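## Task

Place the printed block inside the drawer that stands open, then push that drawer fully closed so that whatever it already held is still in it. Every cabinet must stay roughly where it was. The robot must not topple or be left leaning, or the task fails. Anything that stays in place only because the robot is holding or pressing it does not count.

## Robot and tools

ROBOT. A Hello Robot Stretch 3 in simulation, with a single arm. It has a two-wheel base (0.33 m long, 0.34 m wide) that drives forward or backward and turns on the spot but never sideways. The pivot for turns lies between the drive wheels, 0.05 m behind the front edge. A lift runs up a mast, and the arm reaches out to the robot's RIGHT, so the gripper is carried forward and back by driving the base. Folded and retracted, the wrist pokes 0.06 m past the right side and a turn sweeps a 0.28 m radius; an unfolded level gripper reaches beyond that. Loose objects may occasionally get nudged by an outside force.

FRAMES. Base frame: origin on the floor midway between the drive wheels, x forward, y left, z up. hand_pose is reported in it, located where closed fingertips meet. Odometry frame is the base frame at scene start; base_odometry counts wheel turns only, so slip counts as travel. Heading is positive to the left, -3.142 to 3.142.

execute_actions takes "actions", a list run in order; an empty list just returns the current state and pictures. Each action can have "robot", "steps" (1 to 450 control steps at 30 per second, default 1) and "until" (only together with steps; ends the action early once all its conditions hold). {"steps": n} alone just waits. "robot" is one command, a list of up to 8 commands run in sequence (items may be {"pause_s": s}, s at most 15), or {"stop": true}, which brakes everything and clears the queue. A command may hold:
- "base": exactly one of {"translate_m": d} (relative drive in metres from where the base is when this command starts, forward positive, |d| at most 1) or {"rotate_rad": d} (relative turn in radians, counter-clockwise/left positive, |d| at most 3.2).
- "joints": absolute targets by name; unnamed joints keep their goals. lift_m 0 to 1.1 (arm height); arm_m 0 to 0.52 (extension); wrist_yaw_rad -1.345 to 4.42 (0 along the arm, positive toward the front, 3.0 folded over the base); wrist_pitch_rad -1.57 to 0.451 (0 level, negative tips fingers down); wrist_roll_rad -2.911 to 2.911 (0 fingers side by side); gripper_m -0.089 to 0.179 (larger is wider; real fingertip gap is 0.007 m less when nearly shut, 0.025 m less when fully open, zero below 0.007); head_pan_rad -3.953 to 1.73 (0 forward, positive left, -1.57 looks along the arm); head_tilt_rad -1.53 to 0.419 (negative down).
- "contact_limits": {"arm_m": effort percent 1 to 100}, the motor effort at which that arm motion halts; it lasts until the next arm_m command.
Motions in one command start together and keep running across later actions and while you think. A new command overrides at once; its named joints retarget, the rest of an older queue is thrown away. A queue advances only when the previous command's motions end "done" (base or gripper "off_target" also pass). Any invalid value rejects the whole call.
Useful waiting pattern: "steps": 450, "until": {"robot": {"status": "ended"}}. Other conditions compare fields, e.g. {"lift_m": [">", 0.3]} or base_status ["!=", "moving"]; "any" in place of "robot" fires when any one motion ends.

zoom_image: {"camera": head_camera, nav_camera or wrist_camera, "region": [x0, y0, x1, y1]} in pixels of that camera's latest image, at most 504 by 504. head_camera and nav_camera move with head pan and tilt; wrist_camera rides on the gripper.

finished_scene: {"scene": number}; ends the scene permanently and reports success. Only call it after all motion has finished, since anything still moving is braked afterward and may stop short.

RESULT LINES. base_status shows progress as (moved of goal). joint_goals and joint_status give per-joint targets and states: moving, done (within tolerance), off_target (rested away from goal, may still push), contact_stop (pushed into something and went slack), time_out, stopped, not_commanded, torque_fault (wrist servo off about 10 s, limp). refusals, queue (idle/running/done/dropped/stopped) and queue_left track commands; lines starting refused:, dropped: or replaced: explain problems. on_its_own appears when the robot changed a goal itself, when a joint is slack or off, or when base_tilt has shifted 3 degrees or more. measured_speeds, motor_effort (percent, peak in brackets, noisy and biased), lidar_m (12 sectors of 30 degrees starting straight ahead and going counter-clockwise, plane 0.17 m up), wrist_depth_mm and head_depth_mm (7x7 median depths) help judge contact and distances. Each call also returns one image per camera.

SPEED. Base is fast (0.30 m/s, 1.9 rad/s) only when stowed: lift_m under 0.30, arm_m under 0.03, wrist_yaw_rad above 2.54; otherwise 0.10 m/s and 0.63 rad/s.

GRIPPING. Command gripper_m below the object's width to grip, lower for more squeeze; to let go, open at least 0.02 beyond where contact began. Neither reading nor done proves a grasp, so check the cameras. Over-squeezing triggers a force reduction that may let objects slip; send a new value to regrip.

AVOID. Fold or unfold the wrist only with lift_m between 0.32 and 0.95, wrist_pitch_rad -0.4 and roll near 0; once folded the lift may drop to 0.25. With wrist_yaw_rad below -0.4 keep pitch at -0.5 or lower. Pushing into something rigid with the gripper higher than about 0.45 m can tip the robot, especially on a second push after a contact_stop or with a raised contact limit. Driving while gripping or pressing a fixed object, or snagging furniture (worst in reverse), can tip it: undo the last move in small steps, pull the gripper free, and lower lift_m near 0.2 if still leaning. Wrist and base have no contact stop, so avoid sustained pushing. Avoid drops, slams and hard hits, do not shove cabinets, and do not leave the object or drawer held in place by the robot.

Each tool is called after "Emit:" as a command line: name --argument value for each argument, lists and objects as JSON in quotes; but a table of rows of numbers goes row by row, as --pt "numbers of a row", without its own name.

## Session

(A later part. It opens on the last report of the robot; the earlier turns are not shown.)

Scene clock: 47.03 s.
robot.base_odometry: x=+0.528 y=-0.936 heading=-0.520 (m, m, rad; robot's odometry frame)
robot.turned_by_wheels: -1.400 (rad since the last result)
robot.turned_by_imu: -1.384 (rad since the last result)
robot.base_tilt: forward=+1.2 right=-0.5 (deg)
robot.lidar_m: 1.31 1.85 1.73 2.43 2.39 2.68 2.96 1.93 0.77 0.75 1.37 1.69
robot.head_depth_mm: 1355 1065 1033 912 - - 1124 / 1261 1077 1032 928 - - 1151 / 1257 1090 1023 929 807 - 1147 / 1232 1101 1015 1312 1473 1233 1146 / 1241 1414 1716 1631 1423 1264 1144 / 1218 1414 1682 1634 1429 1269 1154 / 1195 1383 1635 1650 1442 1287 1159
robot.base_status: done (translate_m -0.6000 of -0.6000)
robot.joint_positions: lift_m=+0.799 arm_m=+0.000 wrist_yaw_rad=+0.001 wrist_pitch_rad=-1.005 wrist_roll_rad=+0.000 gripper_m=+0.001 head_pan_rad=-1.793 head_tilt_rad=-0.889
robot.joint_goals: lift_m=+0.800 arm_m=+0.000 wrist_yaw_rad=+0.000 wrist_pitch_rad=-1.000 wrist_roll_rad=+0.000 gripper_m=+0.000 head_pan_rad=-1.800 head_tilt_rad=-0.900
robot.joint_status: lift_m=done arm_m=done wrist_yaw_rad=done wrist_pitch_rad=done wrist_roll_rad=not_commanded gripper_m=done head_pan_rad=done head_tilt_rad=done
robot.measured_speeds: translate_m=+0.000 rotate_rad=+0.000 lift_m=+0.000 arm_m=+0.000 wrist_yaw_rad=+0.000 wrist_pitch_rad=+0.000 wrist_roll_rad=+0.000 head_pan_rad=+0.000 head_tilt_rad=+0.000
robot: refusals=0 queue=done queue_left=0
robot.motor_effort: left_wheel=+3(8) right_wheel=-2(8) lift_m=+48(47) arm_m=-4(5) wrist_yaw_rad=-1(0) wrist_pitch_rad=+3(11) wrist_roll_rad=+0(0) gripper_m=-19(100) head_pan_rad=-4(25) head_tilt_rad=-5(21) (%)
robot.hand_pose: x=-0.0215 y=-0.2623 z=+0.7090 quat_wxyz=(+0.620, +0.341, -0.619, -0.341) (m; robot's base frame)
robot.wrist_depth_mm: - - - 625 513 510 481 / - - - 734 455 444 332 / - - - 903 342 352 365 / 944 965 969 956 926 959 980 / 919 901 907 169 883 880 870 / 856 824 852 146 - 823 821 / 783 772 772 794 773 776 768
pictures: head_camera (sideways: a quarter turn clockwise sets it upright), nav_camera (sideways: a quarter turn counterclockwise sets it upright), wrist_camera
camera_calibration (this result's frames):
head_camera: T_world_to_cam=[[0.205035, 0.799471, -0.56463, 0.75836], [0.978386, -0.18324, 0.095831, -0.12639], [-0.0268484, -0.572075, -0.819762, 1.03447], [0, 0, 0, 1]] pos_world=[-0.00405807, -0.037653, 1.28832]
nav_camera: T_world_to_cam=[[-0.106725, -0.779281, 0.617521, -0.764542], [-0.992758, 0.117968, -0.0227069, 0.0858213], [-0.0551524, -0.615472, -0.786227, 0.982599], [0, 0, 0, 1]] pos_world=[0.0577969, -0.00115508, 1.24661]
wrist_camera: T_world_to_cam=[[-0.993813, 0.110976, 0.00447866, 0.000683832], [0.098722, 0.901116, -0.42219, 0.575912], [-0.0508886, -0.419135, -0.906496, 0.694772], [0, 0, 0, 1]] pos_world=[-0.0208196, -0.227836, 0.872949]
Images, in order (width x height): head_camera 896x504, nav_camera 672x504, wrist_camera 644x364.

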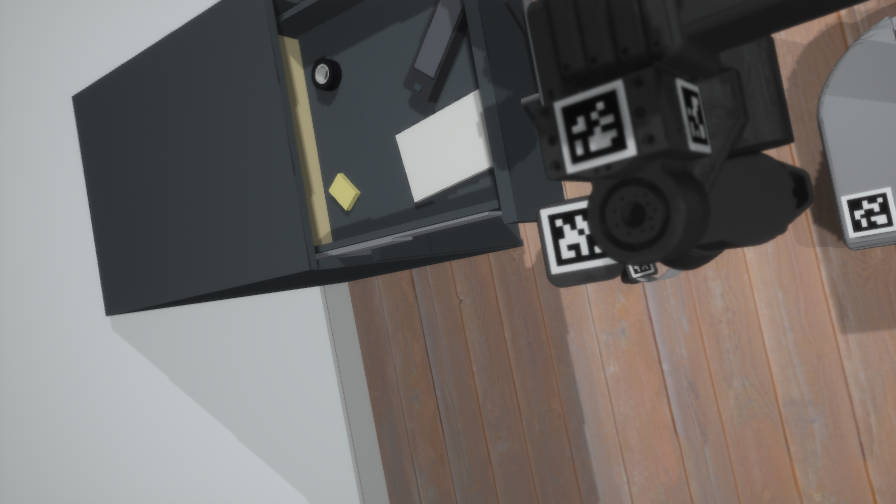

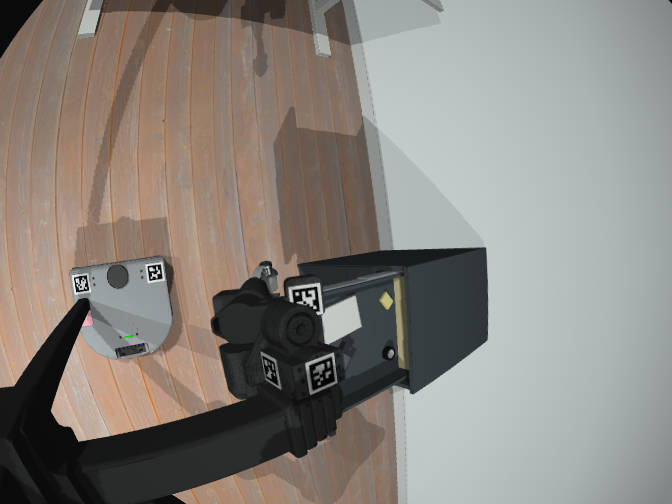

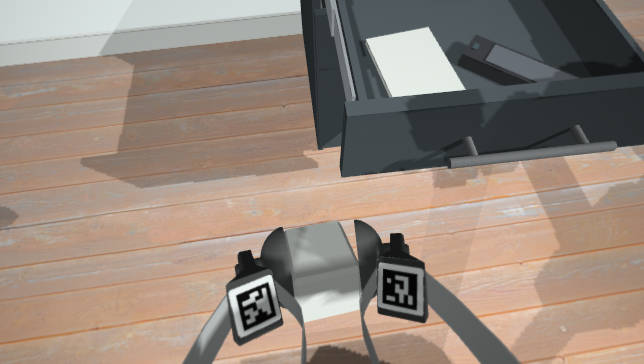

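Emit:
execute_actions --actions '[{"robot":[{"base":{"translate_m":-0.24},"joints":{"arm_m":0.39,"lift_m":0.77,"head_pan_rad":-1.57}},{"joints":{"lift_m":0.67}}],"steps":450,"until":{"robot":{"status":"ended"}}}]'

Scene clock: 52.97 s.
robot.base_odometry: x=+0.319 y=-0.817 heading=-0.520 (m, m, rad; robot's odometry frame)
robot.turned_by_wheels: +0.000 (rad since the last result)
robot.turned_by_imu: -0.001 (rad since the last result)
robot.base_tilt: forward=+1.2 right=-0.5 (deg)
robot.lidar_m: 1.55 1.92 1.88 2.42 2.39 2.84 2.72 1.93 0.77 0.74 1.37 1.85
robot.head_depth_mm: 1249 1353 1316 1587 - - 1124 / 1227 1089 - 934 810 1240 1149 / 1223 1087 - 913 819 1248 1156 / 1232 1102 1027 936 1332 1257 1142 / 1257 1420 1666 1569 1368 1264 1141 / 1256 1474 1776 1641 1429 1277 1147 / 1258 1475 1772 1651 1435 1279 1156
robot.base_status: done (translate_m -0.2400 of -0.2400)
robot.joint_positions: lift_m=+0.671 arm_m=+0.390 wrist_yaw_rad=+0.000 wrist_pitch_rad=-1.006 wrist_roll_rad=+0.000 gripper_m=+0.001 head_pan_rad=-1.577 head_tilt_rad=-0.889
robot.joint_goals: lift_m=+0.670 arm_m=+0.390 wrist_yaw_rad=+0.000 wrist_pitch_rad=-1.000 wrist_roll_rad=+0.000 gripper_m=+0.000 head_pan_rad=-1.570 head_tilt_rad=-0.900
robot.joint_status: lift_m=done arm_m=done wrist_yaw_rad=done wrist_pitch_rad=done wrist_roll_rad=not_commanded gripper_m=done head_pan_rad=done head_tilt_rad=done
robot.measured_speeds: translate_m=+0.000 rotate_rad=+0.000 lift_m=+0.000 arm_m=+0.000 wrist_yaw_rad=+0.000 wrist_pitch_rad=+0.000 wrist_roll_rad=+0.000 head_pan_rad=+0.000 head_tilt_rad=+0.000
robot: refusals=0 queue=done queue_left=0
robot.motor_effort: left_wheel=+3(3) right_wheel=-2(6) lift_m=+21(49) arm_m=+3(5) wrist_yaw_rad=-1(0) wrist_pitch_rad=+4(4) wrist_roll_rad=+0(0) gripper_m=-17(18) head_pan_rad=+3(19) head_tilt_rad=-4(5) (%)
robot.hand_pose: x=-0.0216 y=-0.6514 z=+0.5799 quat_wxyz=(+0.620, +0.341, -0.619, -0.341) (m; robot's base frame)
robot.wrist_depth_mm: 147 146 145 148 151 154 160 / 151 247 259 270 281 274 221 / 217 265 265 267 261 262 214 / 205 246 247 249 246 247 210 / 199 231 229 170 232 229 215 / 194 215 215 145 - 212 209 / 191 202 190 199 199 199 198
pictures: head_camera (sideways: a quarter turn clockwise sets it upright), nav_camera (sideways: a quarter turn counterclockwise sets it upright), wrist_camera
camera_calibration (this result's frames):
head_camera: T_world_to_cam=[[0.0286389, 0.824891, -0.564567, 0.759354], [0.994913, 0.0310482, 0.0958338, -0.126495], [0.0965811, -0.564439, -0.819805, 1.03377], [0, 0, 0, 1]] pos_world=[0.00426145, -0.0389548, 1.28832]
nav_camera: T_world_to_cam=[[0.0630457, -0.784071, 0.617461, -0.765499], [-0.994938, -0.0978891, -0.0227148, 0.0858449], [0.0782527, -0.612903, -0.786274, 0.981846], [0, 0, 0, 1]] pos_world=[0.0568397, 0.00997348, 1.24662]
wrist_camera: T_world_to_cam=[[-0.993766, 0.111386, 0.00463452, 0.0445782], [0.0990996, 0.901663, -0.420931, 0.871712], [-0.0510646, -0.417848, -0.907081, 0.415783], [0, 0, 0, 1]] pos_world=[-0.0208542, -0.617222, 0.743873]
Images, in order (width x height): head_camera 896x504, nav_camera 672x504, wrist_camera 644x364.

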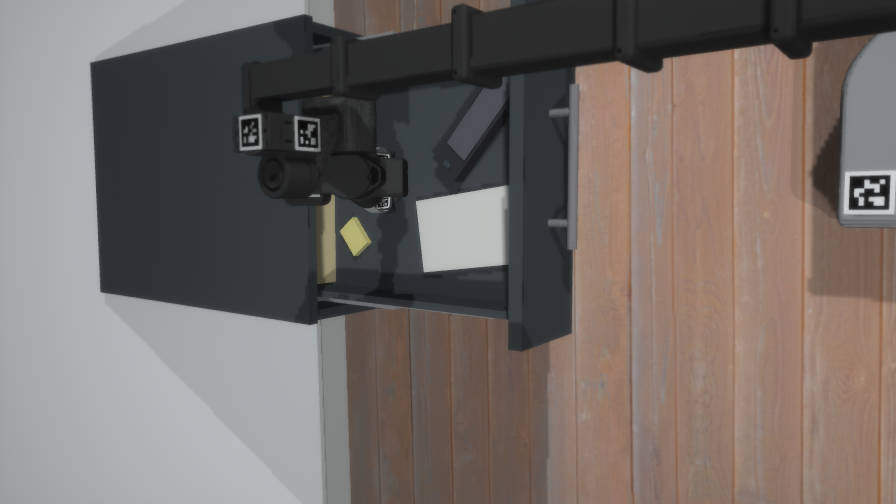

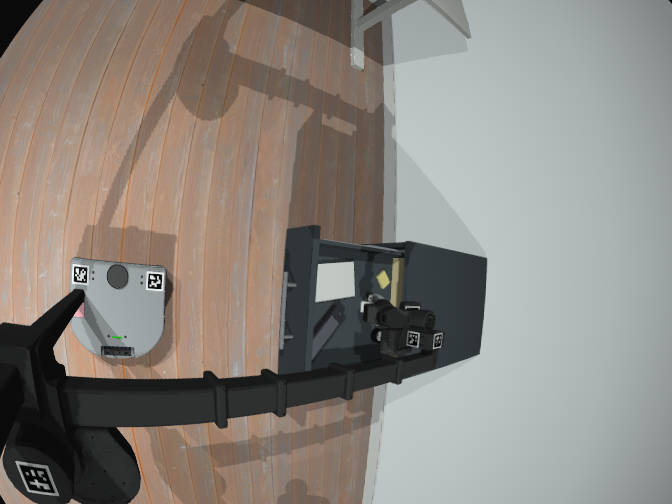

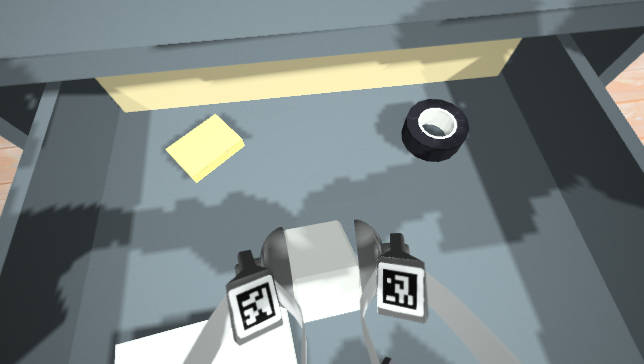

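Emit:
execute_actions --actions '[{"robot":[{"joints":{"arm_m":0.41,"lift_m":0.634}},{"joints":{"gripper_m":0.08}},{"joints":{"lift_m":0.77}},{"base":{"translate_m":0.14},"joints":{"arm_m":0,"gripper_m":0,"wrist_pitch_rad":-0.5}},{"joints":{"lift_m":0.56}},{"joints":{"arm_m":0.33},"contact_limits":{"arm_m":20}}],"steps":450,"until":{"robot":{"status":"ended"}}},{"steps":300,"until":{"robot":{"status":"ended"}}}]'

Scene clock: 67.83 s.
robot.base_odometry: x=+0.441 y=-0.887 heading=-0.520 (m, m, rad; robot's odometry frame)
robot.turned_by_wheels: +0.000 (rad since the last result)
robot.turned_by_imu: -0.002 (rad since the last result)
robot.base_tilt: forward=+1.2 right=-0.5 (deg)
robot.lidar_m: 1.41 1.93 1.79 2.43 2.38 2.98 2.86 1.93 0.77 0.74 1.38 1.77
robot.head_depth_mm: 1216 1061 941 1177 1384 - - / 1221 1069 950 - 1397 1240 1151 / 1220 1080 955 1307 1395 1250 1155 / 1247 1455 1734 1603 1416 1258 1134 / 1250 1453 1753 1618 1417 1269 1140 / 1246 1468 1764 1629 1435 1275 1151 / 1259 1465 1772 1649 1441 1287 1153
robot.base_status: done (translate_m +0.1400 of +0.1400)
robot.joint_positions: lift_m=+0.561 arm_m=+0.330 wrist_yaw_rad=-0.003 wrist_pitch_rad=-0.523 wrist_roll_rad=+0.000 gripper_m=+0.000 head_pan_rad=-1.577 head_tilt_rad=-0.891
robot.joint_goals: lift_m=+0.560 arm_m=+0.330 wrist_yaw_rad=+0.000 wrist_pitch_rad=-0.500 wrist_roll_rad=+0.000 gripper_m=+0.000 head_pan_rad=-1.570 head_tilt_rad=-0.900
robot.joint_status: lift_m=done arm_m=done wrist_yaw_rad=done wrist_pitch_rad=done wrist_roll_rad=not_commanded gripper_m=done head_pan_rad=done head_tilt_rad=done
robot.measured_speeds: translate_m=+0.000 rotate_rad=+0.000 lift_m=+0.000 arm_m=+0.000 wrist_yaw_rad=+0.000 wrist_pitch_rad=+0.000 wrist_roll_rad=+0.000 head_pan_rad=+0.000 head_tilt_rad=+0.000
robot: refusals=0 queue=done queue_left=0
robot.motor_effort: left_wheel=+1(6) right_wheel=+1(4) lift_m=+20(48) arm_m=+5(11) wrist_yaw_rad=+2(2) wrist_pitch_rad=+13(16) wrist_roll_rad=+0(0) gripper_m=-2(99) head_pan_rad=+4(3) head_tilt_rad=-4(5) (%)
robot.contact_limits: arm_m 20 (drawing in: default 31, maximum 50; extending or still: default 41, maximum 67)
robot.hand_pose: x=-0.0222 y=-0.6846 z=+0.5505 quat_wxyz=(+0.683, +0.182, -0.683, -0.184) (m; robot's base frame)
robot.wrist_depth_mm: 621 650 205 182 167 166 168 / 685 711 160 163 164 148 145 / 744 753 137 140 144 149 154 / 835 857 149 155 161 167 173 / 912 927 173 171 179 156 152 / 839 820 766 - 209 286 291 / 739 710 692 318 335 344 370
pictures: head_camera (sideways: a quarter turn clockwise sets it upright), nav_camera (sideways: a quarter turn counterclockwise sets it upright), wrist_camera
camera_calibration (this result's frames):
head_camera: T_world_to_cam=[[0.0285152, 0.825693, -0.563399, 0.757834], [0.994907, 0.0310675, 0.0958861, -0.126563], [0.0966759, -0.563264, -0.820602, 1.03481], [0, 0, 0, 1]] pos_world=[0.00426763, -0.0389358, 1.28826]
nav_camera: T_world_to_cam=[[0.0631626, -0.784934, 0.616352, -0.764056], [-0.994923, -0.0980118, -0.0228617, 0.0860361], [0.0783547, -0.611778, -0.787139, 0.98297], [0, 0, 0, 1]] pos_world=[0.0568386, 0.0100595, 1.24663]
wrist_camera: T_world_to_cam=[[-0.993459, 0.103734, -0.0477319, 0.0713862], [0.100931, 0.602227, -0.791919, 0.888568], [-0.0534033, -0.791556, -0.608758, -0.044892], [0, 0, 0, 1]] pos_world=[-0.0211624, -0.57806, 0.679752]
Images, in order (width x height): head_camera 896x504, nav_camera 672x504, wrist_camera 644x364.

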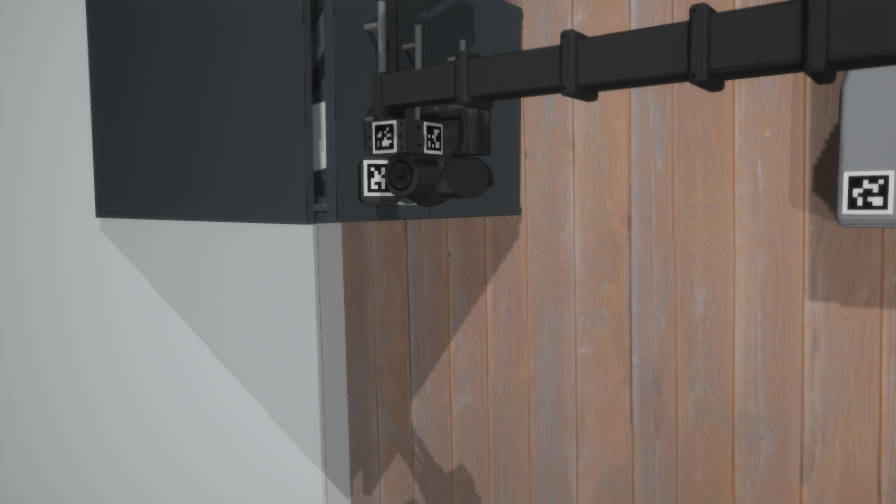

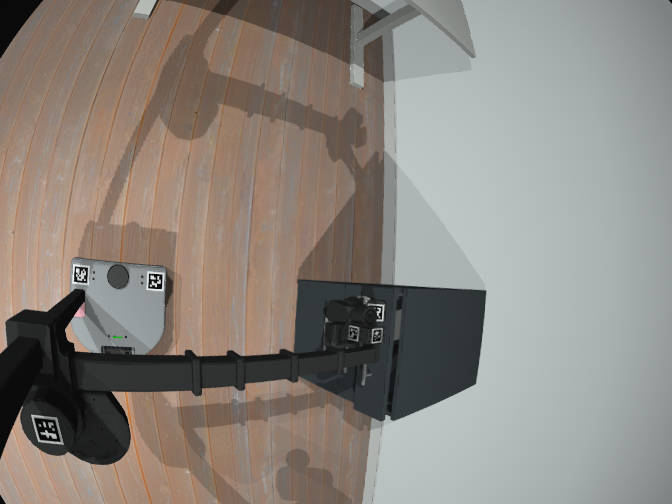

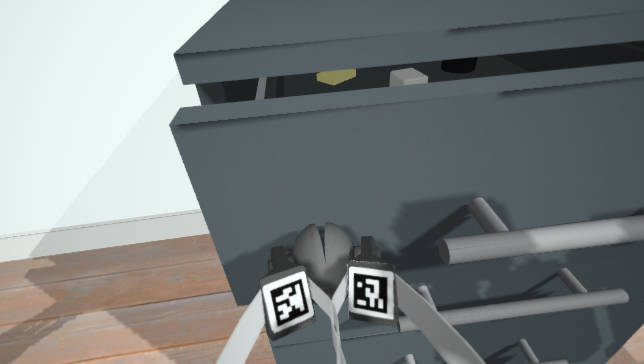

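Emit:
execute_actions --actions '[{"robot":{"joints":{"arm_m":0.385},"contact_limits":{"arm_m":22}},"steps":150,"until":{"robot":{"status":"ended"}}},{"robot":{"joints":{"arm_m":0.31}},"steps":150,"until":{"robot":{"status":"ended"}}}]'

Scene clock: 71.00 s.
robot.base_odometry: x=+0.441 y=-0.887 heading=-0.520 (m, m, rad; robot's odometry frame)
robot.turned_by_wheels: +0.000 (rad since the last result)
robot.turned_by_imu: +0.000 (rad since the last result)
robot.base_tilt: forward=+1.1 right=-0.4 (deg)
robot.lidar_m: 1.41 1.92 1.79 2.42 2.38 2.99 2.85 1.92 0.78 0.75 1.38 1.77
robot.head_depth_mm: 1212 1058 961 1167 1397 - - / 1217 1072 967 - 1392 1239 1155 / 1222 1085 977 - 1400 1256 1148 / 1244 1459 1716 1606 1409 1252 1138 / 1252 1464 1744 1621 1424 1266 1145 / 1247 1468 1765 1631 1423 1276 1151 / 1258 1473 1773 1643 1442 1282 1158
robot.base_status: done (translate_m +0.1400 of +0.1400)
robot.joint_positions: lift_m=+0.561 arm_m=+0.310 wrist_yaw_rad=+0.002 wrist_pitch_rad=-0.520 wrist_roll_rad=+0.000 gripper_m=+0.000 head_pan_rad=-1.577 head_tilt_rad=-0.891
robot.joint_goals: lift_m=+0.560 arm_m=+0.310 wrist_yaw_rad=+0.000 wrist_pitch_rad=-0.500 wrist_roll_rad=+0.000 gripper_m=+0.000 head_pan_rad=-1.570 head_tilt_rad=-0.900
robot.joint_status: lift_m=done arm_m=done wrist_yaw_rad=done wrist_pitch_rad=done wrist_roll_rad=not_commanded gripper_m=done head_pan_rad=done head_tilt_rad=done
robot.measured_speeds: translate_m=+0.000 rotate_rad=+0.000 lift_m=+0.000 arm_m=+0.000 wrist_yaw_rad=+0.000 wrist_pitch_rad=+0.000 wrist_roll_rad=+0.000 head_pan_rad=+0.000 head_tilt_rad=+0.000
robot: refusals=0 queue=done queue_left=0
robot.motor_effort: left_wheel=+1(3) right_wheel=-1(3) lift_m=+20(21) arm_m=-4(21) wrist_yaw_rad=-1(2) wrist_pitch_rad=+12(30) wrist_roll_rad=+0(0) gripper_m=-3(3) head_pan_rad=+3(4) head_tilt_rad=-4(3) (%)
robot.hand_pose: x=-0.0212 y=-0.6656 z=+0.5510 quat_wxyz=(+0.684, +0.183, -0.683, -0.182) (m; robot's base frame)
robot.wrist_depth_mm: 647 667 209 186 187 190 191 / 693 720 193 196 199 202 208 / 764 781 215 214 219 225 223 / 850 879 852 240 247 254 262 / 911 955 936 265 278 288 299 / 842 822 801 - 308 320 351 / 738 736 702 372 370 382 447
pictures: head_camera (sideways: a quarter turn clockwise sets it upright), nav_camera (sideways: a quarter turn counterclockwise sets it upright), wrist_camera
camera_calibration (this result's frames):
head_camera: T_world_to_cam=[[0.0285149, 0.825693, -0.563399, 0.757834], [0.994907, 0.0310678, 0.0958861, -0.126563], [0.0966761, -0.563264, -0.820602, 1.03481], [0, 0, 0, 1]] pos_world=[0.00426764, -0.0389358, 1.28826]
nav_camera: T_world_to_cam=[[0.0631629, -0.784934, 0.616352, -0.764055], [-0.994923, -0.0980121, -0.0228618, 0.0860361], [0.0783549, -0.611778, -0.787139, 0.98297], [0, 0, 0, 1]] pos_world=[0.0568386, 0.0100596, 1.24663]
wrist_camera: T_world_to_cam=[[-0.993938, 0.0989243, -0.0479785, 0.0673488], [0.0980891, 0.600746, -0.793399, 0.877198], [-0.0496636, -0.793296, -0.606808, -0.0316282], [0, 0, 0, 1]] pos_world=[-0.0206738, -0.558726, 0.680007]
Images, in order (width x height): head_camera 896x504, nav_camera 672x504, wrist_camera 644x364.

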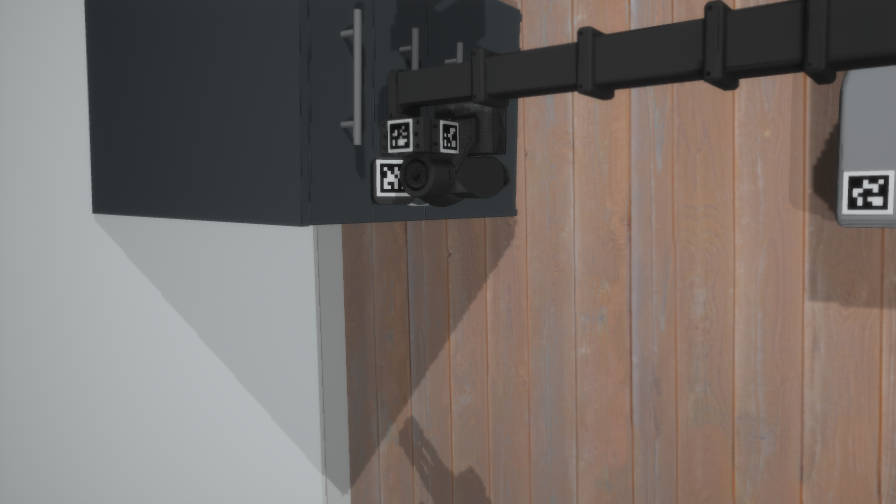

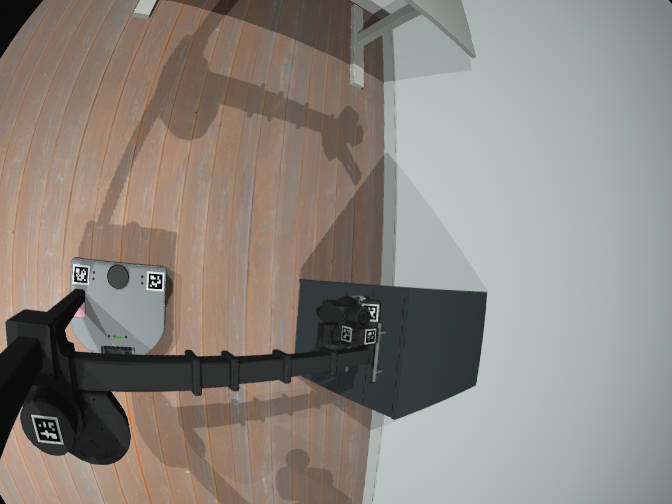

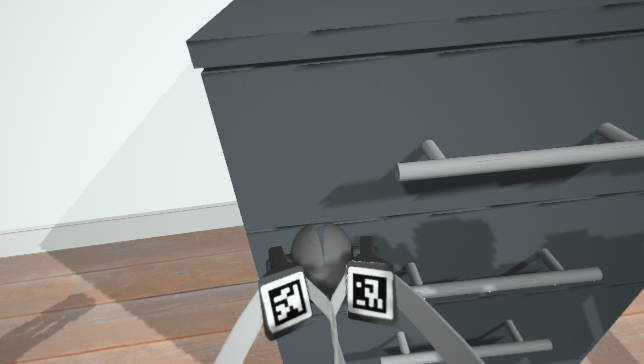

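Emit:
finished_scene --scene 1

The scene is finished: the task was done.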